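## Task

Shake or nudge the feeder tray until the clear vial contains between 14 and 16 tablets, spilling none. At the end the tray must rest against its stop and the vial must stand upright on the table by itself, not held up by the robot. Release everything and move the arm away.

## Robot and tools

Robot: a single six-joint arm (big_yam) with a two-finger parallel gripper and one wrist camera, cam_wrist (616x616, fisheye, roughly fx=fy=199.802, cx=311.255, cy=307.169). There is only one arm, so every command is one row for that arm.

Scene frame: origin on the table surface straight under the arm base, +z up, +y to the left when facing along +x. The base may sit slightly tilted relative to the table. The pinch link marks the point midway between the finger pads, about 1 cm short of the fingertips; fingers point along its +z and close along its y axis. In wrist_camera_optical, +z looks forward, +x is image right, +y image down.

Tool execute_actions, argument "actions": a list holding zero or one item. An empty list just reports the state (LOOK). An item {"rows": [...], "steps": n} is a move: n control steps (1 to 15, each 1/30 s, default 15); rows holds 1 to 15 rows, one per step, and the last row repeats if rows run out. An item {"steps": n} with no rows is a wait of up to 300 steps, measured from the previous result, with your reply time counted in. Optional "pictures": true/false controls whether camera images come back (they do by default). A rejected call moves nothing.

Each row is 7 numbers, absolute targets, not offsets: waist, shoulder, elbow, wrist pitch, wrist yaw, wrist roll in radians (same order and meaning as the Joint positions line), then gripper opening on a -1 (closed) to +1 (fully open) scale. Nominal joint ranges: waist -2.880 to 2.880, shoulder 0.000 to 3.142, elbow 0.000 to 3.019, wrist pitch -1.693 to 1.571, wrist yaw -1.571 to 1.571, wrist roll -2.094 to 2.094. True ends can differ by up to 0.019 rad either way. A call is refused if any target exceeds a range end by over 0.019 rad while also being farther out than that joint's last reported angle. Targets beyond a real end are clipped there, and the result may print "joint sent to its limit" (possibly referring to an earlier, still-running action); silence does not prove more room exists.

Motion limits: each step, the sent target stays within a lead of the measured angle (waist 0.264, shoulder 0.32, elbow 0.276, wrist pitch 0.33, wrist yaw 0.186, wrist roll 0.522 rad), and if the targets would move the gripper over 70 mm from where it is, all are scaled back. Distant targets therefore need several calls. Between calls the arm keeps heading toward the last row sent until it nearly stops or a step is HELD; only a fresh action makes it continue or push harder.

Result lines: Joint positions and Joint velocities give the six joints (rad, rad/s) then finger-pad gap (m, m/s; 0.094 m is fully open). grip_measured is the measured opening on the command scale. Joint torques list the six drives' total output, with per-unit offset, scale and noise; friction can mimic or mask load. "joint command not followed" means the clearance checker altered or blocked targets (mount blocks and posts count as the arm). HELD marks steps where your row was not fully sent. MOTOR HOT appears from 85 °C; at 100 °C an OVER-TEMPERATURE FAULT drops the arm until it cools, so avoid long static loads.

Gripping: fingers go to the opening you write, as read by grip_measured, except near ±1. To hold something, command about 0.03 below grip_measured for a firm grip, less for a gentle one. Per-pad force tops out around 50 to 62 N (lower on some units and on parts under about 2 mm thick), with a brief spike on first contact. Readings may be offset by about 1 mm for the whole scene.

Tool zoom_image: {"camera": "cam_wrist", "region": [x0, y0, x1, y1]} in pixels of the latest full image, top-left origin, region no larger than 504 by 504. Gives a sharper crop; moves nothing.

Tool read_manual: optional "section" (only "licences"); returns URDF licence text, no motion.

Tool finished_scene: {"scene": n} with the current scene number ends it irreversibly, grades it, and reveals the next task. Replying without a tool call ends everything.

Suggested order: LOOK and inspect images, locate tray, stop and vial; jog the tray in small moves, checking the tablet count by zooming; return the tray to its stop; confirm the vial stands upright unaided; open the gripper and lift clear; then call finished_scene.

Avoid: spilling tablets, tipping the vial, knocking anything off the table (immediate failure), dropping or slamming objects, hard impacts or heavy pushes, and leaving anything supported only by the robot. Loose items may occasionally get a short external nudge, so recheck before finishing. Smooth, economical motion is preferred.

Each tool is called after "Request:" by a JSON object that holds its "fn" and its "kwargs".

## Session

Request:
{"fn": "execute_actions", "kwargs": {"actions": []}}

Scene clock: 0.00 s of 4800.00 s.
grip_measured=+1.000
Joint positions: [ 0.541  1.793  1.164 -1.351  0.611  1.413  0.094]
Joint velocities: [-0.005 -0.005 -0.012 -0.002  0.022  0.007  0.   ]
Joint torques (N m, as the arm reports them, + toward a larger angle): no reading
Motor temperatures (°C, as the motors report them): [21 20 23 23 21 21]

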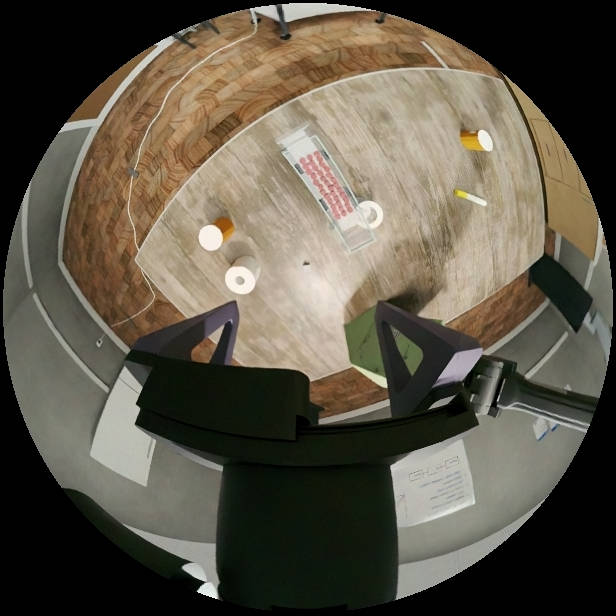

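Request:
{"fn": "zoom_image", "kwargs": {"camera": "cam_wrist", "region": [180, 100, 420, 320]}}

Region (180, 100, 420, 320) of cam_wrist's 616x616 image, scaled by 2.100, with more detail than that image has; it fills the top 462 rows of this view, and the rest is white.

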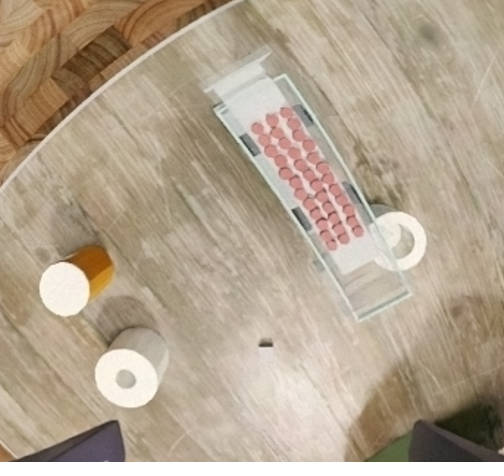

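Request:
{"fn": "execute_actions", "kwargs": {"actions": [{"rows":[[-0.45,1.2,0.9,-0.646,0,0,1]]}], "pictures": false}}

Request:
{"fn": "execute_actions", "kwargs": {"actions": [{"steps":60}]}}

Scene clock: 18.43 s of 4800.00 s.
grip_measured=+1.000
Joint positions: [-0.139  1.178  0.928 -0.682  0.01   0.551  0.094]
Joint velocities: [-1.753 -0.347  0.002  0.32  -0.066 -1.722  0.   ]
Joint torques (N m, as the arm reports them, + toward a larger angle): [ 5.72 -3.78  5.27  0.69 -0.55 -0.11]
Motor temperatures (°C, as the motors report them): [21 21 27 23 21 21]
Steps of this call (steps 1 to 90: nothing new was sent; then 14.93 s passed at rest; steps 91 to 105: all 15 steps of this action). Readings (joint positions):
91: [0.530 1.776 1.144 -1.307 0.558 1.364]
92: [0.511 1.739 1.097 -1.228 0.491 1.302]
94: [0.435 1.632 0.999 -1.093 0.358 1.180]
98: [0.239 1.412 0.929 -0.883 0.144 0.977]
105: the state above

Scene clock: 20.43 s of 4800.00 s.
grip_measured=+1.000
Joint positions: [-0.457  1.186  0.909 -0.654  0.003  0.014  0.094]
Joint velocities: [ 0.005 -0.015 -0.002  0.002 -0.007  0.051  0.   ]
Joint torques (N m, as the arm reports them, + toward a larger angle): [ 6.19 -8.52  5.06  0.88 -0.56 -0.14]
Motor temperatures (°C, as the motors report them): [21 21 27 23 21 21]
Steps of this call (steps 1 to 45: the robot went on to your last target; steps 46 to 60: nothing new was sent). Readings (joint positions):
1: [-0.198 1.170 0.928 -0.673 0.009 0.488]
2: [-0.257 1.168 0.928 -0.667 0.007 0.428]
4: [-0.370 1.172 0.927 -0.658 0.006 0.294]
8: [-0.481 1.184 0.916 -0.654 0.006 0.131]
60: the state above
The arm was judged still, so your last target was given up. Only a new action makes it travel on or press farther. Fingers that are still opening or closing keep moving.

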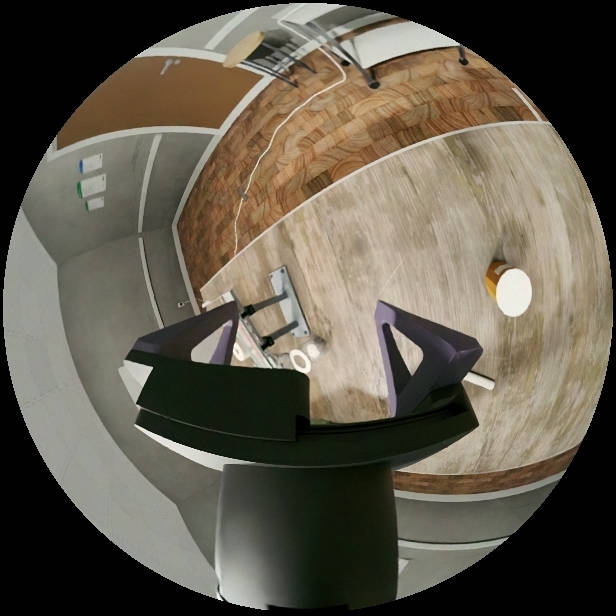

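Request:
{"fn": "zoom_image", "kwargs": {"camera": "cam_wrist", "region": [190, 250, 350, 390]}}

Region (190, 250, 350, 390) of cam_wrist's 616x616 image, scaled by 3.150, with more detail than that image has; it fills the top 441 rows of this view, and the rest is white.

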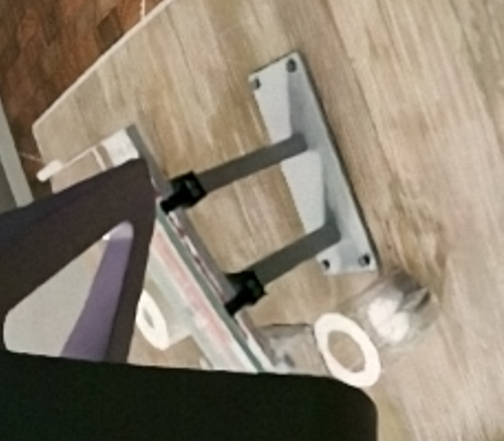

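Request:
{"fn": "execute_actions", "kwargs": {"actions": [{"rows":[[-0.457,1.19,0.905,-0.8,0,0,1],[-0.457,1.19,0.905,-0.8,0,0,1],[-0.457,1.19,0.905,-0.9,0,0,1],[-0.457,1.19,0.905,-0.9,0,0,1],[-0.457,1.19,0.905,-1.0,0,0,1],[-0.457,1.19,0.905,-1.0,0,0,1],[-0.457,1.19,0.905,-1.1,0,0,1],[-0.457,1.19,0.905,-1.25,0,0,1]]}]}}

Request:
{"fn": "zoom_image", "kwargs": {"camera": "cam_wrist", "region": [160, 100, 380, 320]}}

Scene clock: 40.57 s of 4800.00 s.
grip_measured=+1.000
Joint positions: [-0.457  1.184  0.902 -1.239  0.003  0.014  0.094]
Joint velocities: [-0.005 -0.005 -0.012 -0.037  0.066  0.051  0.   ]
Joint torques (N m, as the arm reports them, + toward a larger angle): [ 4.77 -8.08  5.19 -0.75 -0.57 -0.14]
Motor temperatures (°C, as the motors report them): [21 21 26 23 22 21]
Steps of this call (steps 1 to 90: nothing new was sent; then 16.63 s passed at rest; steps 91 to 105: all 15 steps of this action). Readings (joint positions):
91: [-0.457 1.186 0.911 -0.679 0.003 0.014]
92: [-0.457 1.185 0.912 -0.719 0.003 0.014]
94: [-0.457 1.185 0.912 -0.818 0.003 0.014]
98: [-0.457 1.185 0.909 -1.045 0.003 0.014]
105: the state above

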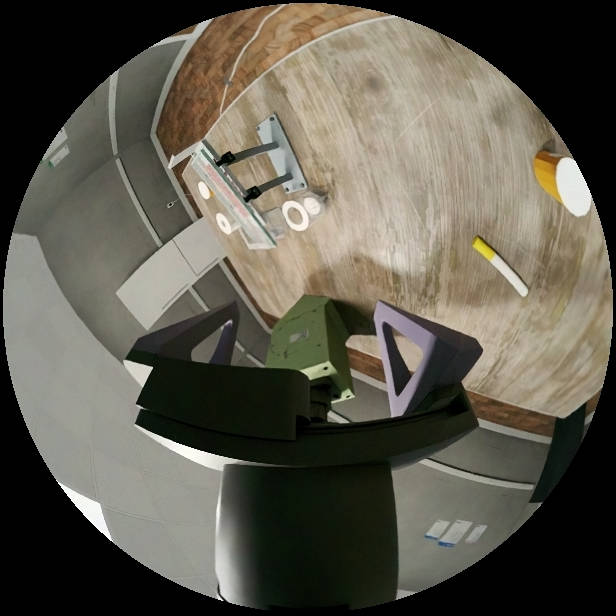

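Region (160, 100, 380, 320) of cam_wrist's 616x616 image, scaled by 2.291, with more detail than that image has.

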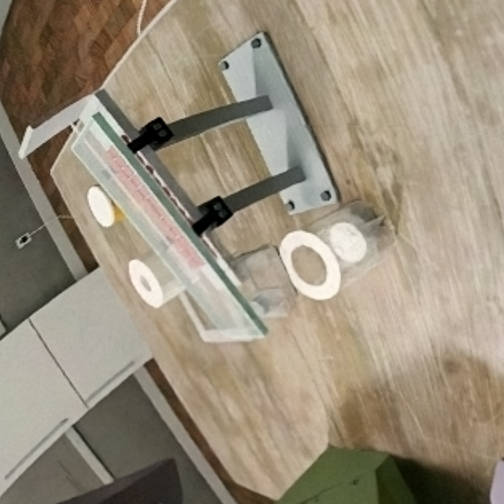

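Request:
{"fn": "execute_actions", "kwargs": {"actions": [{"rows":[[-0.5,1.19,0.9,-1.2,-0.05,-0.3,1],[-0.55,1.2,0.88,-1.15,-0.1,-0.5,1],[-0.6,1.2,0.85,-1.1,-0.15,-0.7,1],[-0.65,1.22,0.82,-1.05,-0.2,-0.9,1],[-0.7,1.24,0.79,-1.0,-0.25,-1.1,1],[-0.75,1.26,0.76,-0.95,-0.3,-1.3,1],[-0.8,1.3,0.72,-0.85,-0.4,-2.02,1]]}], "pictures": false}}

Request:
{"fn": "execute_actions", "kwargs": {"actions": [{"rows":[[-0.8,1.33,0.7,-0.8,-0.45,-2.02,1],[-0.8,1.36,0.69,-0.75,-0.48,-2.02,1],[-0.8,1.39,0.68,-0.7,-0.5,-2.02,1],[-0.8,1.42,0.66,-0.65,-0.53,-2.02,1],[-0.8,1.45,0.65,-0.6,-0.53,-2.02,1],[-0.8,1.48,0.64,-0.55,-0.53,-2.02,1],[-0.8,1.51,0.62,-0.5,-0.53,-2.02,1],[-0.8,1.55,0.6,-0.45,-0.53,-2.02,1],[-0.8,1.58,0.59,-0.41,-0.53,-2.02,1],[-0.8,1.611,0.581,-0.381,-0.533,-2.02,1]]}], "pictures": false}}

Request:
{"fn": "execute_actions", "kwargs": {"actions": [{"steps":20}]}}

Scene clock: 77.90 s of 4800.00 s.
grip_measured=+1.000
Joint positions: [-0.814  1.313  0.714 -0.864 -0.395 -1.365  0.094]
Joint velocities: [ 0.063 -0.054  0.017  0.032 -0.051 -2.733  0.   ]
Joint torques (N m, as the arm reports them, + toward a larger angle): [  4.8  -10.39   2.54  -0.21  -0.73  -0.1 ]
Motor temperatures (°C, as the motors report them): [21 21 26 23 22 21]
Steps of this call (steps 1 to 15: the robot went on to your last target; steps 16 to 90: nothing new was sent; then 33.83 s passed at rest; steps 91 to 105: all 15 steps of this action). Readings (joint positions):
91: [-0.460 1.184 0.902 -1.235 -0.021 -0.032]
92: [-0.470 1.184 0.900 -1.216 -0.064 -0.115]
94: [-0.524 1.185 0.880 -1.140 -0.162 -0.311]
98: [-0.726 1.225 0.786 -0.943 -0.366 -0.682]
105: the state above

Scene clock: 78.40 s of 4800.00 s.
grip_measured=+1.000
Joint positions: [-0.809  1.634  0.572 -0.4   -0.528 -1.982  0.094]
Joint velocities: [-0.005 -0.005 -0.154  0.012 -0.037 -0.154  0.   ]
Joint torques (N m, as the arm reports them, + toward a larger angle): [  5.5  -10.86  -0.11  -0.07  -0.8   -0.08]
Motor temperatures (°C, as the motors report them): [21 21 26 23 22 21]
Steps of this call (steps 1 to 15: all 15 steps of this action). Readings (joint positions):
1: [-0.813 1.312 0.713 -0.852 -0.421 -1.462]
2: [-0.811 1.314 0.710 -0.825 -0.453 -1.560]
4: [-0.810 1.334 0.699 -0.744 -0.506 -1.721]
8: [-0.809 1.450 0.656 -0.549 -0.528 -1.889]
15: the state above

Scene clock: 79.07 s of 4800.00 s.
grip_measured=+1.000
Joint positions: [-0.809  1.613  0.574 -0.389 -0.53  -2.005  0.094]
Joint velocities: [-0.015 -0.005  0.007  0.007 -0.007 -0.081  0.   ]
Joint torques (N m, as the arm reports them, + toward a larger angle): [ 5.47 -9.07 -0.7  -0.4  -0.75 -0.07]
Motor temperatures (°C, as the motors report them): [21 21 26 23 22 21]
Steps of this call (steps 1 to 20: the robot went on to your last target). Readings (joint positions):
1: [-0.809 1.633 0.569 -0.399 -0.529 -1.987]
2: [-0.809 1.630 0.569 -0.398 -0.529 -1.991]
4: [-0.809 1.623 0.572 -0.392 -0.530 -1.996]
8: [-0.809 1.614 0.574 -0.389 -0.530 -2.002]
20: the state above

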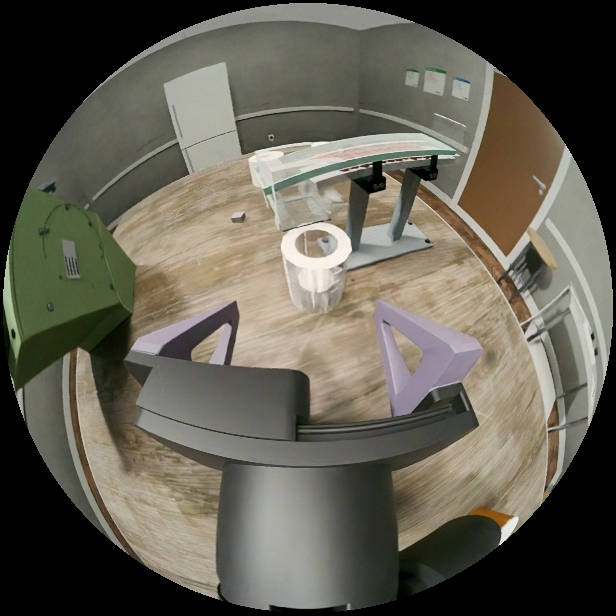

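Excellent alignment.

Request:
{"fn": "zoom_image", "kwargs": {"camera": "cam_wrist", "region": [230, 100, 490, 330]}}

Region (230, 100, 490, 330) of cam_wrist's 616x616 image, scaled by 1.938, with more detail than that image has; it fills the top 446 rows of this view, and the rest is white.

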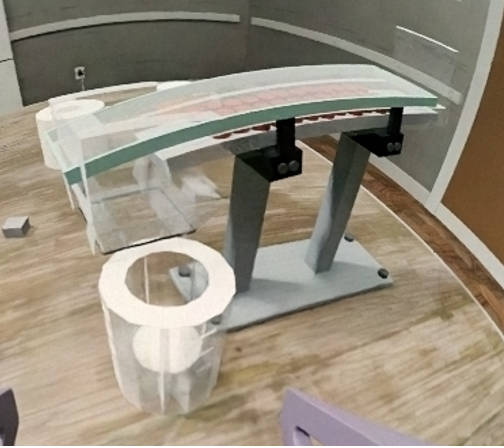

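Request:
{"fn": "execute_actions", "kwargs": {"actions": [{"rows":[[-0.79,1.63,0.582,-0.357,-0.53,-2.01,1],[-0.78,1.65,0.583,-0.332,-0.53,-2.0,1],[-0.77,1.67,0.584,-0.308,-0.527,-1.99,1],[-0.76,1.69,0.585,-0.283,-0.525,-1.975,1],[-0.75,1.71,0.586,-0.259,-0.523,-1.965,1],[-0.74,1.73,0.588,-0.234,-0.521,-1.95,1],[-0.73,1.75,0.589,-0.21,-0.519,-1.94,1],[-0.72,1.77,0.59,-0.185,-0.517,-1.93,1],[-0.71,1.79,0.591,-0.16,-0.515,-1.92,1],[-0.70,1.81,0.592,-0.136,-0.513,-1.91,1],[-0.69,1.83,0.594,-0.11,-0.511,-1.9,1],[-0.685,1.84,0.595,-0.1,-0.509,-1.89,1],[-0.68,1.851,0.595,-0.087,-0.509,-1.885,1]]}], "pictures": false}}

Request:
{"fn": "execute_actions", "kwargs": {"actions": [{"steps":20}]}}

Scene clock: 89.33 s of 4800.00 s.
grip_measured=+1.000
Joint positions: [-0.686  1.845  0.586 -0.108 -0.514 -1.922  0.094]
Joint velocities: [ 0.093  0.21  -0.007  0.149  0.022  0.183  0.   ]
Joint torques (N m, as the arm reports them, + toward a larger angle): [ 6.15 -9.38 -1.46 -0.09 -0.46  0.15]
Motor temperatures (°C, as the motors report them): [21 21 25 23 22 21]
Steps of this call (steps 1 to 15: the robot went on to your last target; steps 16 to 90: nothing new was sent; then 6.77 s passed at rest; steps 91 to 105: all 15 steps of this action). Readings (joint positions):
91: [-0.809 1.613 0.574 -0.384 -0.530 -2.005]
92: [-0.807 1.615 0.574 -0.373 -0.530 -2.005]
94: [-0.795 1.630 0.576 -0.334 -0.530 -2.003]
98: [-0.752 1.708 0.585 -0.239 -0.524 -1.977]
105: the state above

Scene clock: 90.00 s of 4800.00 s.
grip_measured=+1.000
Joint positions: [-0.683  1.852  0.587 -0.096 -0.514 -1.9    0.094]
Joint velocities: [-0.005 -0.005 -0.007  0.007  0.007 -0.051  0.   ]
Joint torques (N m, as the arm reports them, + toward a larger angle): [ 6.62 -8.9  -1.6  -0.1  -0.46  0.17]
Motor temperatures (°C, as the motors report them): [21 21 25 23 22 21]
Steps of this call (steps 1 to 20: the robot went on to your last target). Readings (joint positions):
1: [-0.684 1.851 0.586 -0.104 -0.514 -1.917]
2: [-0.683 1.852 0.586 -0.102 -0.514 -1.914]
4: [-0.683 1.852 0.587 -0.097 -0.514 -1.909]
8: [-0.683 1.852 0.587 -0.096 -0.514 -1.903]
20: the state above

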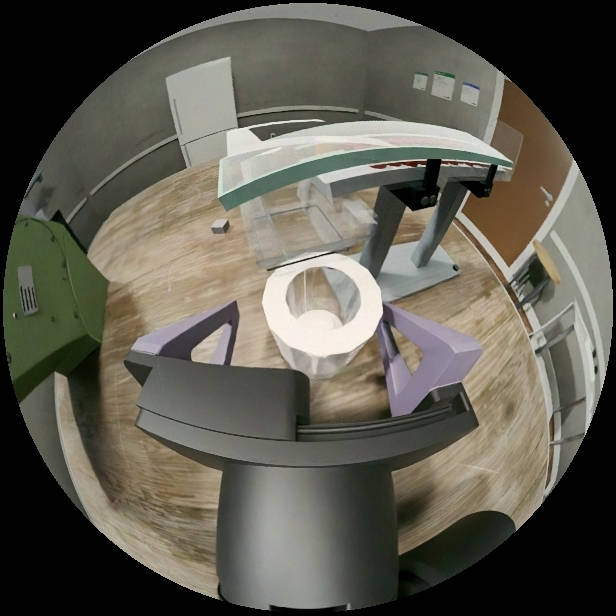

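Request:
{"fn": "execute_actions", "kwargs": {"actions": [{"rows":[[-0.68,1.851,0.595,-0.087,-0.509,-1.885,0.7],[-0.68,1.851,0.595,-0.087,-0.509,-1.885,0.6],[-0.68,1.851,0.595,-0.087,-0.509,-1.885,0.5],[-0.68,1.851,0.595,-0.087,-0.509,-1.885,0.45],[-0.68,1.851,0.595,-0.087,-0.509,-1.885,0.4],[-0.68,1.851,0.595,-0.087,-0.509,-1.885,0.35],[-0.68,1.851,0.595,-0.087,-0.509,-1.885,0.3],[-0.68,1.851,0.595,-0.087,-0.509,-1.885,0.25],[-0.68,1.851,0.595,-0.087,-0.509,-1.885,0.2],[-0.68,1.851,0.595,-0.087,-0.509,-1.885,0.15],[-0.68,1.851,0.595,-0.087,-0.509,-1.885,0.1]]}]}}

Scene clock: 95.53 s of 4800.00 s.
grip_measured=+0.138
Joint positions: [-0.683  1.852  0.587 -0.095 -0.513 -1.899  0.053]
Joint velocities: [ 0.005 -0.005  0.002 -0.007  0.007  0.066  0.001]
Joint torques (N m, as the arm reports them, + toward a larger angle): [ 6.59 -8.87 -1.6  -0.13 -0.47  0.16]
Motor temperatures (°C, as the motors report them): [21 21 25 23 22 21]
Steps of this call (steps 1 to 15: the robot went on to your last target; steps 16 to 90: nothing new was sent; then 2.03 s passed at rest; steps 91 to 105: all 15 steps of this action). Readings (joint positions):
91: [-0.683 1.852 0.587 -0.096 -0.514 -1.899]
92: [-0.683 1.852 0.587 -0.096 -0.514 -1.899]
94: [-0.683 1.852 0.587 -0.096 -0.514 -1.899]
98: [-0.683 1.852 0.587 -0.095 -0.514 -1.899]
105: the state above

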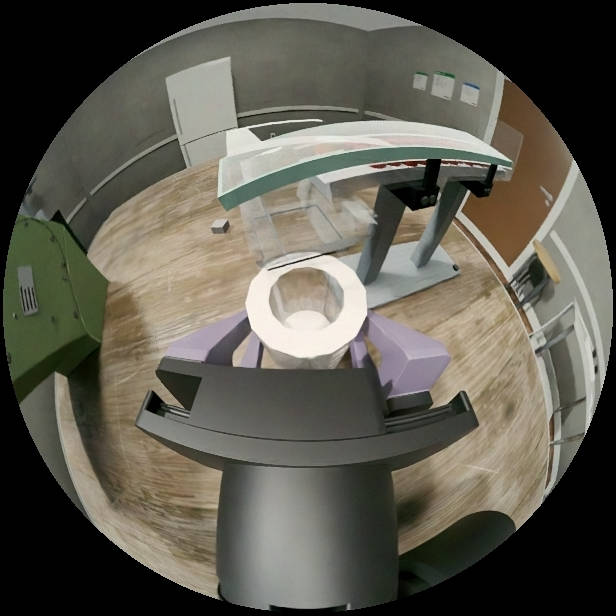

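Request:
{"fn": "zoom_image", "kwargs": {"camera": "cam_wrist", "region": [200, 110, 420, 330]}}

Region (200, 110, 420, 330) of cam_wrist's 616x616 image, scaled by 2.291, with more detail than that image has.

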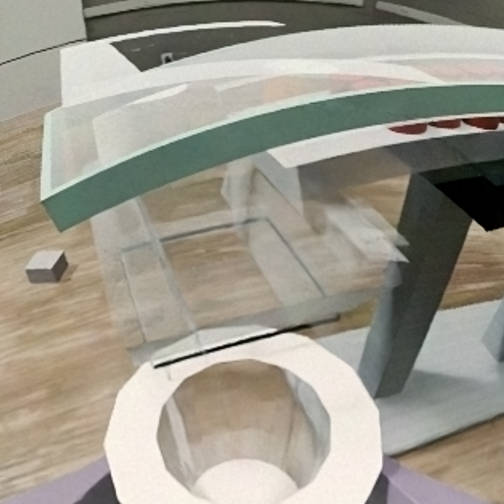

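Request:
{"fn": "execute_actions", "kwargs": {"actions": [{"rows":[[-0.673,1.857,0.594,-0.077,-0.507,-1.877,0.1],[-0.666,1.863,0.593,-0.066,-0.505,-1.87,0.1],[-0.659,1.868,0.592,-0.056,-0.504,-1.862,0.1],[-0.652,1.874,0.591,-0.045,-0.502,-1.854,0.1],[-0.645,1.88,0.59,-0.035,-0.5,-1.847,0.1],[-0.638,1.886,0.589,-0.025,-0.498,-1.839,0.1],[-0.63,1.891,0.588,-0.014,-0.496,-1.831,0.1],[-0.623,1.897,0.587,-0.004,-0.495,-1.824,0.1],[-0.616,1.903,0.586,0.006,-0.493,-1.816,0.1],[-0.609,1.909,0.585,0.017,-0.491,-1.808,0.1]]}], "pictures": false}}

Request:
{"fn": "execute_actions", "kwargs": {"actions": [{"steps":15}]}}

Scene clock: 106.73 s of 4800.00 s.
grip_measured=+0.138
Joint positions: [-0.619  1.898  0.584  0.002 -0.495 -1.826  0.053]
Joint velocities: [ 0.024  0.044 -0.017  0.056 -0.022  0.081 -0.001]
Joint torques (N m, as the arm reports them, + toward a larger angle): [ 7.51 -8.2  -2.13  0.23 -0.56  0.14]
Motor temperatures (°C, as the motors report them): [21 22 25 23 22 21]
Steps of this call (steps 1 to 15: the robot went on to your last target; steps 16 to 90: nothing new was sent; then 7.70 s passed at rest; steps 91 to 105: all 15 steps of this action). Readings (joint positions):
91: [-0.683 1.852 0.587 -0.093 -0.513 -1.898]
92: [-0.683 1.852 0.587 -0.089 -0.513 -1.896]
94: [-0.676 1.852 0.587 -0.076 -0.512 -1.886]
98: [-0.650 1.863 0.587 -0.036 -0.499 -1.859]
105: the state above

Scene clock: 107.23 s of 4800.00 s.
grip_measured=+0.138
Joint positions: [-0.618  1.898  0.584  0.004 -0.495 -1.82   0.053]
Joint velocities: [-0.015 -0.005  0.012 -0.012  0.051  0.022 -0.   ]
Joint torques (N m, as the arm reports them, + toward a larger angle): [ 7.7  -7.98 -2.09  0.27 -0.53  0.15]
Motor temperatures (°C, as the motors report them): [22 22 25 23 22 21]
Steps of this call (steps 1 to 15: the robot went on to your last target). Readings (joint positions):
1: [-0.618 1.898 0.584 0.003 -0.495 -1.825]
2: [-0.618 1.898 0.584 0.003 -0.495 -1.824]
4: [-0.618 1.898 0.584 0.003 -0.495 -1.822]
8: [-0.618 1.898 0.584 0.004 -0.495 -1.821]
15: the state above
The arm was judged still, so your last target was given up. Only a new action makes it travel on or press farther. Fingers that are still opening or closing keep moving.

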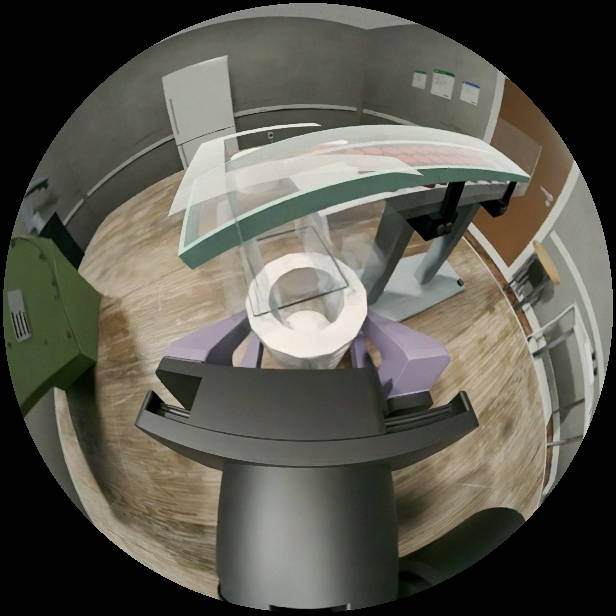

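Request:
{"fn": "execute_actions", "kwargs": {"actions": [{"rows":[[-0.611,1.91,0.578,0.022,-0.491,-1.808,0.1],[-0.612,1.91,0.574,0.027,-0.491,-1.808,0.1],[-0.613,1.911,0.57,0.032,-0.491,-1.808,0.1],[-0.614,1.912,0.566,0.036,-0.491,-1.808,0.1],[-0.614,1.912,0.563,0.04,-0.491,-1.808,0.1],[-0.614,1.912,0.563,0.04,-0.491,-1.808,0.1],[-0.614,1.912,0.563,0.04,-0.491,-1.808,0.1],[-0.614,1.912,0.563,0.04,-0.491,-1.808,0.1],[-0.614,1.912,0.563,0.04,-0.491,-1.808,0.1],[-0.614,1.912,0.563,0.04,-0.491,-1.808,0.1],[-0.614,1.912,0.563,0.04,-0.491,-1.808,0.1],[-0.614,1.912,0.563,0.04,-0.491,-1.808,0.3]]}]}}

Request:
{"fn": "zoom_image", "kwargs": {"camera": "cam_wrist", "region": [160, 130, 420, 370]}}

Scene clock: 116.33 s of 4800.00 s.
grip_measured=+0.298
Joint positions: [-0.618  1.898  0.575  0.031 -0.495 -1.819  0.061]
Joint velocities: [-0.005 -0.005 -0.012  0.017  0.022  0.051  0.002]
Joint torques (N m, as the arm reports them, + toward a larger angle): [ 7.1  -7.62 -3.   -0.01 -0.52  0.13]
Motor temperatures (°C, as the motors report them): [22 22 25 23 22 21]
Steps of this call (steps 1 to 90: nothing new was sent; then 5.60 s passed at rest; steps 91 to 105: all 15 steps of this action). Readings (joint positions):
91: [-0.618 1.898 0.584 0.004 -0.495 -1.820]
92: [-0.618 1.898 0.583 0.006 -0.495 -1.820]
94: [-0.618 1.898 0.580 0.013 -0.495 -1.819]
98: [-0.618 1.898 0.575 0.026 -0.495 -1.819]
105: the state above

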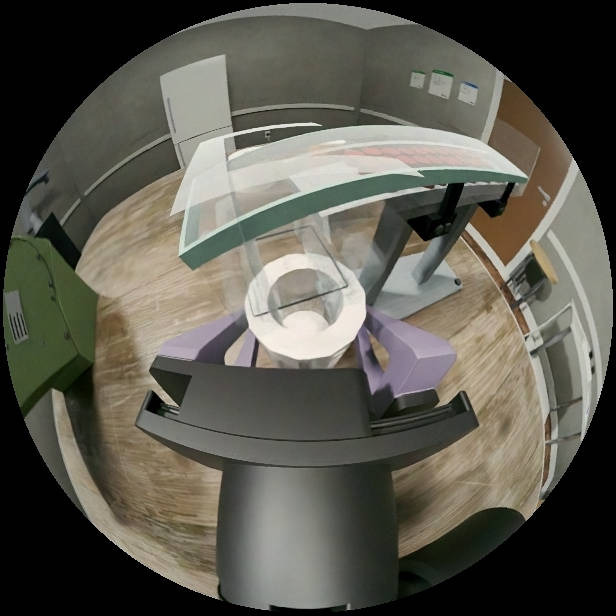

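Region (160, 130, 420, 370) of cam_wrist's 616x616 image, scaled by 1.938, with more detail than that image has; it fills the top 465 rows of this view, and the rest is white.

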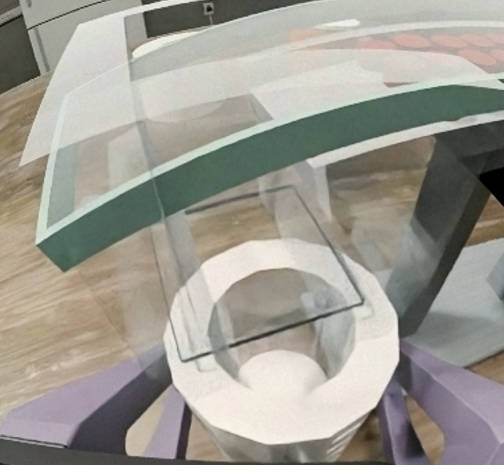

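Request:
{"fn": "execute_actions", "kwargs": {"actions": [{"rows":[[-0.614,1.912,0.563,0.04,-0.491,-1.808,0.2],[-0.614,1.912,0.563,0.04,-0.491,-1.808,0.1],[-0.614,1.912,0.563,0.04,-0.491,-1.808,0.1],[-0.614,1.912,0.563,0.04,-0.491,-1.808,0.1],[-0.62,1.914,0.56,0.04,-0.491,-1.808,0.1],[-0.625,1.916,0.557,0.04,-0.491,-1.808,0.1],[-0.628,1.918,0.554,0.04,-0.491,-1.808,0.1],[-0.63,1.918,0.551,0.04,-0.491,-1.808,0.1],[-0.63,1.918,0.548,0.04,-0.491,-1.808,0.1]]}]}}

Scene clock: 120.50 s of 4800.00 s.
grip_measured=+0.138
Joint positions: [-0.618  1.901  0.57   0.033 -0.494 -1.817  0.053]
Joint velocities: [-0.005 -0.005 -0.012 -0.002 -0.007 -0.051 -0.001]
Joint torques (N m, as the arm reports them, + toward a larger angle): [ 5.72 -7.34 -3.69  0.02 -0.54  0.12]
Motor temperatures (°C, as the motors report them): [22 22 25 23 22 21]
Steps of this call (steps 1 to 15: the robot went on to your last target; steps 16 to 90: nothing new was sent; then 0.67 s passed at rest; steps 91 to 105: all 15 steps of this action). Readings (joint positions):
91: [-0.618 1.898 0.575 0.032 -0.495 -1.819]
92: [-0.618 1.898 0.574 0.031 -0.494 -1.817]
94: [-0.618 1.899 0.571 0.031 -0.494 -1.817]
98: [-0.618 1.900 0.571 0.033 -0.494 -1.817]
105: the state above

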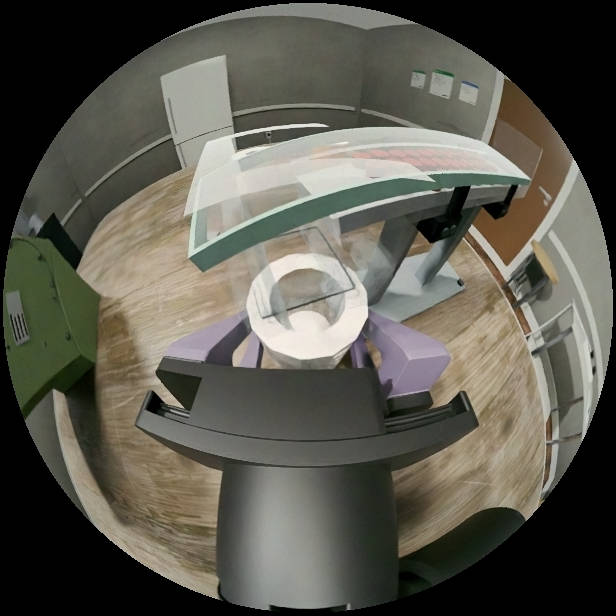

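Request:
{"fn": "execute_actions", "kwargs": {"actions": [{"rows":[[-0.62,1.905,0.562,0.035,-0.491,-1.81,0.25],[-0.62,1.905,0.562,0.035,-0.491,-1.81,0.4],[-0.62,1.905,0.562,0.035,-0.491,-1.81,0.4],[-0.633,1.895,0.56,0.019,-0.494,-1.825,0.4],[-0.646,1.885,0.56,0.003,-0.497,-1.84,0.4],[-0.659,1.875,0.56,-0.014,-0.5,-1.85,0.4],[-0.672,1.865,0.558,-0.03,-0.503,-1.865,0.4],[-0.685,1.855,0.558,-0.046,-0.506,-1.88,0.4],[-0.698,1.845,0.558,-0.063,-0.51,-1.89,0.4],[-0.711,1.835,0.558,-0.079,-0.513,-1.905,0.4]]}], "pictures": false}}

Request:
{"fn": "execute_actions", "kwargs": {"actions": [{"rows":[[-0.711,1.835,0.558,-0.079,-0.513,-1.905,0.4],[-0.711,1.835,0.558,-0.079,-0.513,-1.905,0.3],[-0.711,1.835,0.558,-0.079,-0.513,-1.905,0.2],[-0.711,1.835,0.558,-0.079,-0.513,-1.905,0.1],[-0.711,1.835,0.558,-0.079,-0.513,-1.905,0],[-0.711,1.835,0.558,-0.079,-0.513,-1.905,-0.15]]}]}}

Scene clock: 127.70 s of 4800.00 s.
grip_measured=+0.398
Joint positions: [-0.703  1.832  0.569 -0.067 -0.509 -1.877  0.066]
Joint velocities: [-0.024 -0.044 -0.007 -0.032  0.037 -0.022 -0.   ]
Joint torques (N m, as the arm reports them, + toward a larger angle): [ 5.8  -8.73 -3.12 -0.88 -0.81 -0.09]
Motor temperatures (°C, as the motors report them): [22 21 25 23 22 21]
Steps of this call (steps 1 to 15: the robot went on to your last target; steps 16 to 90: nothing new was sent; then 3.70 s passed at rest; steps 91 to 105: all 15 steps of this action). Readings (joint positions):
91: [-0.618 1.901 0.569 0.033 -0.494 -1.817]
92: [-0.618 1.901 0.569 0.033 -0.494 -1.817]
94: [-0.618 1.901 0.569 0.032 -0.494 -1.817]
98: [-0.634 1.886 0.569 -0.010 -0.501 -1.834]
105: the state above

Scene clock: 128.20 s of 4800.00 s.
grip_measured=-0.133
Joint positions: [-0.703  1.831  0.569 -0.07  -0.51  -1.89   0.041]
Joint velocities: [-0.005 -0.005  0.012 -0.017  0.022 -0.022 -0.001]
Joint torques (N m, as the arm reports them, + toward a larger angle): [ 5.38 -8.51 -3.08 -0.84 -0.77 -0.09]
Motor temperatures (°C, as the motors report them): [22 21 25 23 22 21]
Steps of this call (steps 1 to 15: all 15 steps of this action). Readings (joint positions):
1: [-0.703 1.831 0.569 -0.067 -0.509 -1.880]
2: [-0.703 1.831 0.569 -0.068 -0.510 -1.882]
4: [-0.703 1.831 0.569 -0.070 -0.510 -1.885]
8: [-0.703 1.831 0.569 -0.070 -0.510 -1.889]
15: the state above

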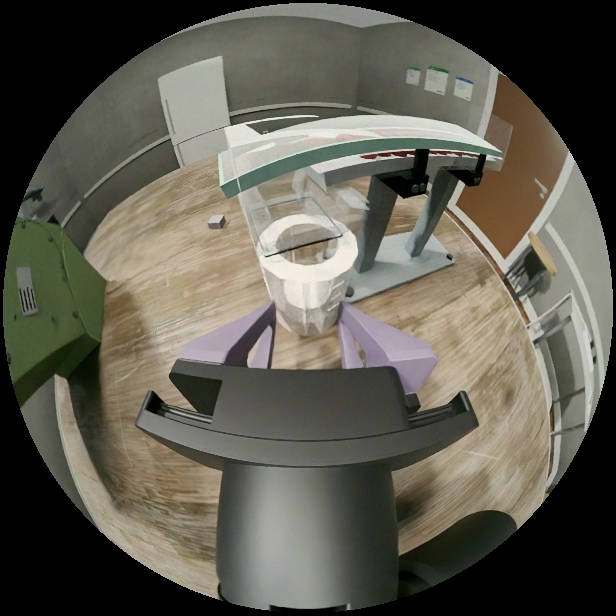

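Request:
{"fn": "execute_actions", "kwargs": {"actions": [{"rows":[[-0.698,1.84,0.557,-0.062,-0.508,-1.88,-0.13],[-0.693,1.844,0.556,-0.056,-0.507,-1.875,-0.13],[-0.688,1.848,0.555,-0.05,-0.506,-1.87,-0.13],[-0.683,1.852,0.554,-0.044,-0.505,-1.865,-0.13],[-0.678,1.856,0.553,-0.038,-0.504,-1.86,-0.13],[-0.673,1.86,0.552,-0.032,-0.503,-1.855,-0.13],[-0.668,1.864,0.551,-0.026,-0.502,-1.85,-0.13],[-0.663,1.868,0.55,-0.02,-0.5,-1.845,-0.13],[-0.658,1.872,0.549,-0.014,-0.498,-1.84,-0.13],[-0.653,1.876,0.547,-0.007,-0.497,-1.835,-0.13],[-0.648,1.88,0.545,0,-0.496,-1.83,-0.13]]}], "pictures": false}}

Request:
{"fn": "execute_actions", "kwargs": {"actions": [{"steps":12}]}}

Request:
{"fn": "zoom_image", "kwargs": {"camera": "cam_wrist", "region": [200, 150, 420, 350]}}

Scene clock: 133.10 s of 4800.00 s.
grip_measured=-0.122
Joint positions: [-0.657  1.867  0.559 -0.013 -0.501 -1.851  0.041]
Joint velocities: [ 0.024  0.015 -0.007  0.032 -0.022  0.066  0.   ]
Joint torques (N m, as the arm reports them, + toward a larger angle): [ 6.98 -7.47 -3.35  0.05 -0.47  0.15]
Motor temperatures (°C, as the motors report them): [22 22 25 23 22 21]
Steps of this call (steps 1 to 15: the robot went on to your last target; steps 16 to 90: nothing new was sent; then 1.40 s passed at rest; steps 91 to 105: all 15 steps of this action). Readings (joint positions):
91: [-0.703 1.831 0.569 -0.070 -0.510 -1.890]
92: [-0.703 1.831 0.569 -0.070 -0.510 -1.890]
94: [-0.702 1.831 0.567 -0.065 -0.510 -1.887]
98: [-0.690 1.840 0.562 -0.045 -0.506 -1.873]
105: the state above

Scene clock: 133.50 s of 4800.00 s.
grip_measured=-0.122
Joint positions: [-0.656  1.868  0.559 -0.013 -0.5   -1.844  0.041]
Joint velocities: [ 0.005 -0.015 -0.027 -0.002 -0.037 -0.007  0.   ]
Joint torques (N m, as the arm reports them, + toward a larger angle): [ 7.07 -7.65 -3.33  0.16 -0.49  0.15]
Motor temperatures (°C, as the motors report them): [22 22 25 23 22 21]
Steps of this call (steps 1 to 12: the robot went on to your last target). Readings (joint positions):
1: [-0.656 1.868 0.559 -0.013 -0.501 -1.849]
2: [-0.656 1.868 0.559 -0.013 -0.500 -1.848]
4: [-0.656 1.868 0.559 -0.013 -0.500 -1.846]
8: [-0.656 1.868 0.559 -0.013 -0.500 -1.845]
12: the state above

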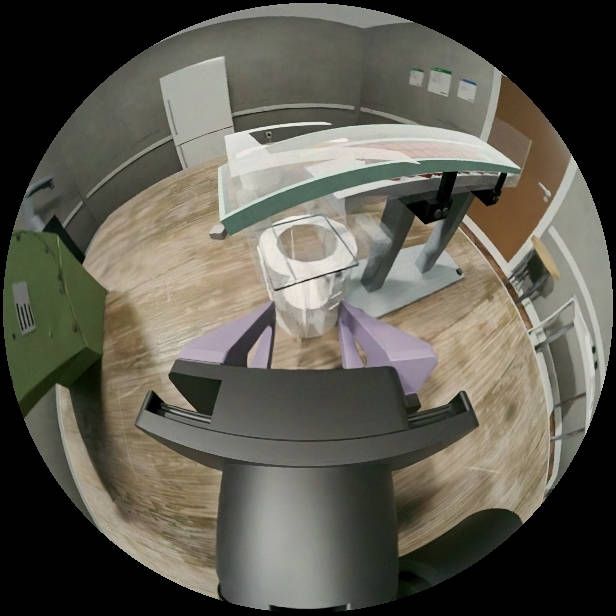

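Region (200, 150, 420, 350) of cam_wrist's 616x616 image, scaled by 2.291, with more detail than that image has; it fills the top 458 rows of this view, and the rest is white.

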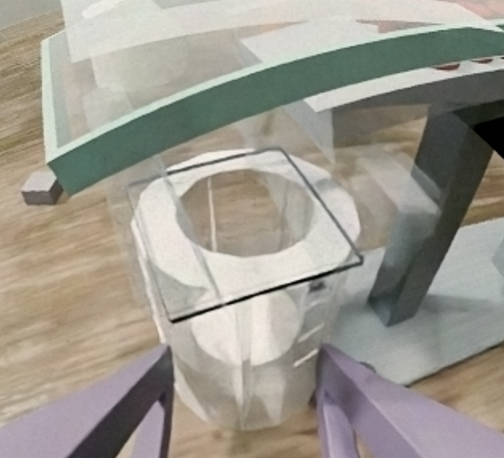

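Request:
{"fn": "execute_actions", "kwargs": {"actions": [{"rows":[[-0.655,1.868,0.558,-0.013,-0.5,-1.84,0.1],[-0.655,1.868,0.558,-0.013,-0.5,-1.84,0.3],[-0.67,1.855,0.558,-0.03,-0.5,-1.85,0.4],[-0.685,1.84,0.558,-0.05,-0.5,-1.86,0.4],[-0.7,1.82,0.558,-0.08,-0.5,-1.87,0.4],[-0.715,1.79,0.56,-0.12,-0.5,-1.88,0.4],[-0.73,1.76,0.565,-0.16,-0.5,-1.88,0.4],[-0.745,1.73,0.57,-0.2,-0.5,-1.88,0.4],[-0.76,1.69,0.575,-0.25,-0.5,-1.88,0.4],[-0.77,1.65,0.58,-0.3,-0.5,-1.88,0.4],[-0.78,1.6,0.59,-0.37,-0.5,-1.88,0.4],[-0.78,1.55,0.61,-0.44,-0.5,-1.88,0.4],[-0.78,1.5,0.63,-0.51,-0.5,-1.88,0.4],[-0.78,1.45,0.65,-0.58,-0.5,-1.88,0.4],[-0.78,1.4,0.68,-0.66,-0.5,-1.88,0.4]]}], "pictures": false}}

Request:
{"fn": "execute_actions", "kwargs": {"actions": [{"rows":[[-0.78,1.36,0.72,-0.74,-0.45,-1.85,0.4],[-0.76,1.33,0.76,-0.81,-0.4,-1.8,0.4],[-0.74,1.3,0.8,-0.88,-0.35,-1.75,0.4],[-0.71,1.3,0.84,-0.93,-0.3,-1.7,0.4],[-0.68,1.3,0.88,-0.98,-0.25,-1.65,0.4],[-0.64,1.3,0.92,-1.03,-0.2,-1.6,0.4],[-0.6,1.3,0.96,-1.08,-0.15,-1.55,0.4],[-0.55,1.3,1.0,-1.12,-0.1,-1.5,0.4],[-0.5,1.3,1.03,-1.15,-0.05,-1.45,0.4],[-0.45,1.3,1.06,-1.18,0,-1.4,0.4],[-0.4,1.3,1.09,-1.2,0.05,-1.35,0.4],[-0.35,1.32,1.12,-1.2,0.1,-1.3,0.4],[-0.3,1.34,1.15,-1.2,0.15,-1.25,0.4],[-0.25,1.36,1.18,-1.2,0.2,-1.2,0.4],[-0.2,1.38,1.2,-1.2,0.25,-1.17,0.4]]}], "pictures": false}}

Request:
{"fn": "execute_actions", "kwargs": {"actions": [{"rows":[[-0.15,1.4,1.22,-1.2,0.3,-1.17,0.4],[-0.1,1.43,1.24,-1.2,0.35,-1.17,0.4],[-0.05,1.46,1.26,-1.2,0.4,-1.17,0.4],[0,1.49,1.27,-1.2,0.45,-1.17,0.4],[0.05,1.52,1.27,-1.2,0.5,-1.17,0.4],[0.1,1.55,1.27,-1.2,0.55,-1.17,0.4],[0.15,1.58,1.27,-1.2,0.6,-1.17,0.4],[0.19,1.62,1.27,-1.2,0.65,-1.17,0.4],[0.22,1.66,1.27,-1.2,0.7,-1.17,0.4],[0.24,1.7,1.27,-1.2,0.71,-1.17,0.4],[0.25,1.74,1.27,-1.19,0.71,-1.17,0.4],[0.25,1.78,1.27,-1.16,0.71,-1.17,0.4],[0.25,1.81,1.27,-1.13,0.71,-1.17,0.4],[0.25,1.83,1.27,-1.12,0.71,-1.17,0.4],[0.25,1.84,1.27,-1.12,0.71,-1.17,0.4]]}], "pictures": false}}

Request:
{"fn": "execute_actions", "kwargs": {"actions": [{"steps":20}]}}

Scene clock: 152.47 s of 4800.00 s.
grip_measured=+0.399
Joint positions: [-0.774  1.506  0.621 -0.515 -0.5   -1.864  0.066]
Joint velocities: [-0.015 -1.529  0.652 -2.078  0.051 -0.066  0.001]
Joint torques (N m, as the arm reports them, + toward a larger angle): [ 4.75 -9.84  1.49 -0.31 -0.63 -0.09]
Motor temperatures (°C, as the motors report them): [22 22 25 23 22 21]
Steps of this call (steps 1 to 15: the robot went on to your last target; steps 16 to 90: nothing new was sent; then 15.47 s passed at rest; steps 91 to 105: all 15 steps of this action). Readings (joint positions):
91: [-0.656 1.868 0.559 -0.013 -0.500 -1.844]
92: [-0.656 1.868 0.559 -0.013 -0.500 -1.844]
94: [-0.657 1.865 0.559 -0.021 -0.500 -1.844]
98: [-0.689 1.808 0.559 -0.125 -0.500 -1.856]
105: the state above

Scene clock: 152.97 s of 4800.00 s.
grip_measured=+0.399
Joint positions: [-0.293  1.309  1.136 -1.183  0.205 -1.368  0.066]
Joint velocities: [ 1.578  0.493  0.745 -0.129  1.165  1.238  0.   ]
Joint torques (N m, as the arm reports them, + toward a larger angle): [ 6.9  -6.29  7.35 -0.35 -0.5   0.13]
Motor temperatures (°C, as the motors report them): [22 22 25 23 22 21]
Steps of this call (steps 1 to 15: all 15 steps of this action). Readings (joint positions):
1: [-0.774 1.454 0.648 -0.588 -0.478 -1.864]
2: [-0.774 1.404 0.680 -0.662 -0.438 -1.857]
4: [-0.765 1.322 0.756 -0.800 -0.343 -1.817]
8: [-0.666 1.269 0.933 -1.016 -0.142 -1.680]
15: the state above

Scene clock: 153.47 s of 4800.00 s.
grip_measured=+0.399
Joint positions: [ 0.289  1.797  1.263 -1.142  0.702 -1.192  0.066]
Joint velocities: [ 0.142  1.128  0.002  0.305 -0.051 -0.022 -0.001]
Joint torques (N m, as the arm reports them, + toward a larger angle): [  7.47 -12.3    7.01   0.23   0.22   0.16]
Motor temperatures (°C, as the motors report them): [22 22 25 23 22 21]
Steps of this call (steps 1 to 15: all 15 steps of this action). Readings (joint positions):
1: [-0.241 1.329 1.161 -1.186 0.255 -1.331]
2: [-0.190 1.351 1.185 -1.187 0.305 -1.301]
4: [-0.094 1.404 1.229 -1.188 0.406 -1.259]
8: [0.091 1.523 1.263 -1.188 0.597 -1.215]
15: the state above

Scene clock: 154.13 s of 4800.00 s.
grip_measured=+0.399
Joint positions: [ 0.272  1.83   1.263 -1.128  0.706 -1.184  0.066]
Joint velocities: [ 0.005 -0.005  0.007  0.002 -0.051  0.066  0.   ]
Joint torques (N m, as the arm reports them, + toward a larger angle): [10.08 -9.38  6.89  0.6   0.04  0.17]
Motor temperatures (°C, as the motors report them): [22 22 25 23 22 21]
Steps of this call (steps 1 to 20: the robot went on to your last target). Readings (joint positions):
1: [0.291 1.832 1.263 -1.134 0.702 -1.190]
2: [0.290 1.860 1.263 -1.131 0.703 -1.189]
4: [0.283 1.888 1.263 -1.129 0.703 -1.188]
8: [0.273 1.870 1.263 -1.128 0.706 -1.186]
20: the state above

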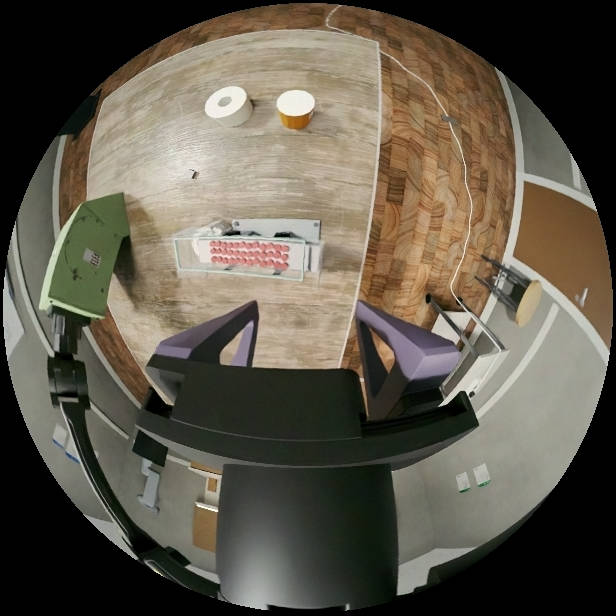

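Request:
{"fn": "execute_actions", "kwargs": {"actions": [{"rows":[[0.25,1.845,1.27,-1.11,0.71,-1.15,0.4],[0.24,1.855,1.272,-1.1,0.71,-1.15,0.4],[0.23,1.865,1.274,-1.09,0.71,-1.15,0.4],[0.22,1.875,1.276,-1.08,0.71,-1.15,0.4],[0.21,1.885,1.278,-1.07,0.71,-1.14,0.4],[0.2,1.895,1.28,-1.06,0.71,-1.14,0.4],[0.195,1.905,1.28,-1.05,0.71,-1.14,0.4],[0.19,1.91,1.28,-1.045,0.71,-1.14,0.4]]}], "pictures": false}}

Request:
{"fn": "execute_actions", "kwargs": {"actions": [{"steps":15}]}}

Request:
{"fn": "zoom_image", "kwargs": {"camera": "cam_wrist", "region": [130, 190, 390, 340]}}

Scene clock: 158.50 s of 4800.00 s.
grip_measured=+0.399
Joint positions: [ 0.202  1.907  1.263 -1.055  0.706 -1.156  0.066]
Joint velocities: [-0.005 -0.015  0.012 -0.022 -0.022 -0.066 -0.   ]
Joint torques (N m, as the arm reports them, + toward a larger angle): [ 11.61 -11.52   7.13   0.57   0.04   0.16]
Motor temperatures (°C, as the motors report them): [22 22 26 23 22 21]
Steps of this call (steps 1 to 15: the robot went on to your last target; steps 16 to 90: nothing new was sent; then 0.87 s passed at rest; steps 91 to 105: all 15 steps of this action). Readings (joint positions):
91: [0.272 1.830 1.263 -1.127 0.706 -1.181]
92: [0.272 1.831 1.263 -1.122 0.706 -1.178]
94: [0.268 1.834 1.263 -1.107 0.706 -1.173]
98: [0.239 1.863 1.263 -1.069 0.706 -1.162]
105: the state above

Scene clock: 159.00 s of 4800.00 s.
grip_measured=+0.399
Joint positions: [ 0.202  1.907  1.263 -1.054  0.707 -1.154  0.066]
Joint velocities: [-0.005 -0.005  0.002 -0.002  0.037 -0.051 -0.   ]
Joint torques (N m, as the arm reports them, + toward a larger angle): [ 11.3  -11.3    7.01   0.54   0.04   0.16]
Motor temperatures (°C, as the motors report them): [22 22 26 23 22 21]
Steps of this call (steps 1 to 15: the robot went on to your last target). Readings (joint positions):
1: [0.202 1.907 1.263 -1.055 0.706 -1.156]
2: [0.202 1.907 1.263 -1.054 0.706 -1.156]
4: [0.202 1.907 1.263 -1.054 0.707 -1.155]
8: [0.202 1.907 1.263 -1.054 0.707 -1.155]
15: the state above
The arm was judged still, so your last target was given up. Only a new action makes it travel on or press farther. Fingers that are still opening or closing keep moving.

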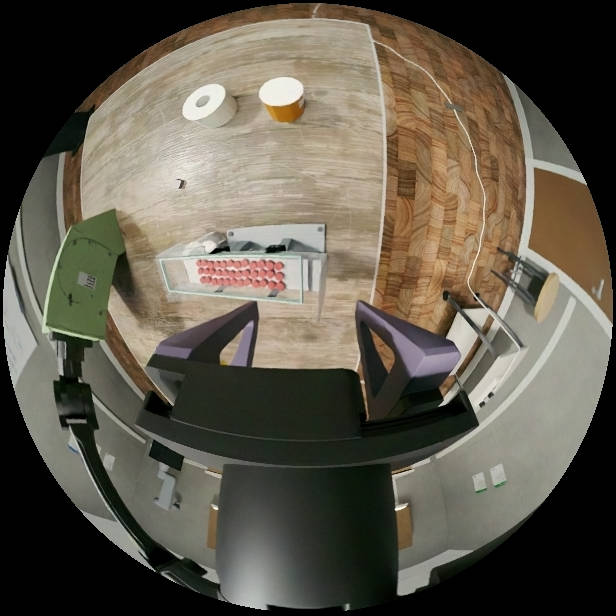

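Region (130, 190, 390, 340) of cam_wrist's 616x616 image, scaled by 1.938, with more detail than that image has; it fills the top 291 rows of this view, and the rest is white.

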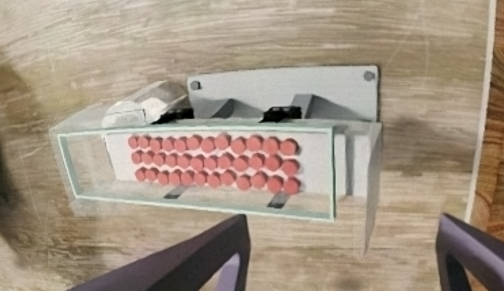

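Request:
{"fn": "execute_actions", "kwargs": {"actions": [{"rows":[[0.186,1.915,1.286,-1.04,0.71,-1.17,0.4],[0.181,1.921,1.292,-1.034,0.71,-1.18,0.4],[0.176,1.928,1.298,-1.027,0.71,-1.19,0.4],[0.171,1.934,1.304,-1.02,0.71,-1.2,0.4],[0.166,1.941,1.31,-1.014,0.71,-1.21,0.4],[0.161,1.948,1.314,-1.007,0.71,-1.22,0.4],[0.156,1.954,1.318,-1.0,0.71,-1.23,0.4],[0.151,1.961,1.32,-0.994,0.71,-1.24,0.4],[0.146,1.968,1.322,-0.987,0.71,-1.24,0.4],[0.141,1.974,1.322,-0.98,0.71,-1.24,0.4],[0.136,1.98,1.322,-0.975,0.71,-1.24,0.4]]}], "pictures": false}}

Request:
{"fn": "execute_actions", "kwargs": {"actions": [{"steps":15}]}}

Request:
{"fn": "zoom_image", "kwargs": {"camera": "cam_wrist", "region": [100, 200, 390, 380]}}

Scene clock: 170.60 s of 4800.00 s.
grip_measured=+0.399
Joint positions: [ 0.158  1.964  1.289 -0.985  0.707 -1.218  0.066]
Joint velocities: [-0.103  0.103  0.007 -0.002  0.007 -0.125 -0.001]
Joint torques (N m, as the arm reports them, + toward a larger angle): [ 11.85 -11.7    8.01   0.56   0.01  -0.07]
Motor temperatures (°C, as the motors report them): [23 22 27 23 22 21]
Steps of this call (steps 1 to 90: nothing new was sent; then 8.10 s passed at rest; steps 91 to 105: all 15 steps of this action). Readings (joint positions):
91: [0.202 1.907 1.263 -1.053 0.707 -1.155]
92: [0.202 1.907 1.263 -1.050 0.707 -1.157]
94: [0.202 1.907 1.263 -1.041 0.707 -1.165]
98: [0.194 1.921 1.275 -1.016 0.707 -1.193]
105: the state above

Scene clock: 171.10 s of 4800.00 s.
grip_measured=+0.399
Joint positions: [ 0.154  1.969  1.289 -0.984  0.707 -1.225  0.066]
Joint velocities: [-0.015  0.005  0.007 -0.002  0.007  0.007  0.   ]
Joint torques (N m, as the arm reports them, + toward a larger angle): [ 11.65 -11.26   8.04   0.55   0.01  -0.08]
Motor temperatures (°C, as the motors report them): [23 22 27 23 22 21]
Steps of this call (steps 1 to 15: the robot went on to your last target). Readings (joint positions):
1: [0.156 1.967 1.289 -0.985 0.707 -1.220]
2: [0.154 1.969 1.289 -0.985 0.707 -1.221]
4: [0.154 1.969 1.289 -0.985 0.707 -1.223]
8: [0.154 1.969 1.289 -0.984 0.707 -1.225]
15: the state above
The arm was judged still, so your last target was given up. Only a new action makes it travel on or press farther. Fingers that are still opening or closing keep moving.

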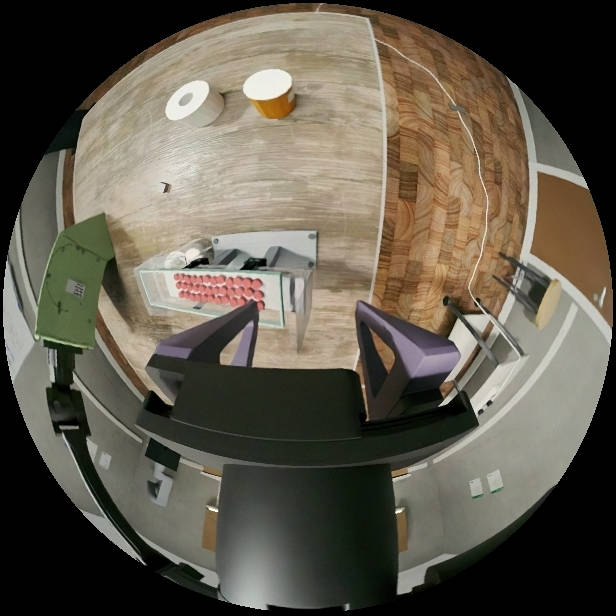

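Region (100, 200, 390, 380) of cam_wrist's 616x616 image, scaled by 1.738, with more detail than that image has; it fills the top 313 rows of this view, and the rest is white.

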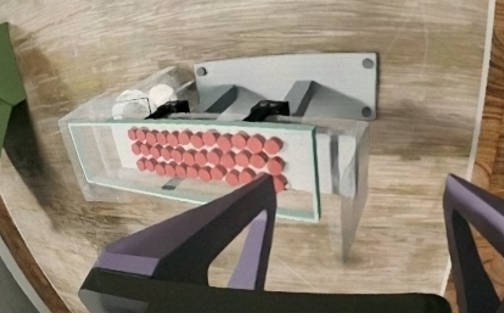

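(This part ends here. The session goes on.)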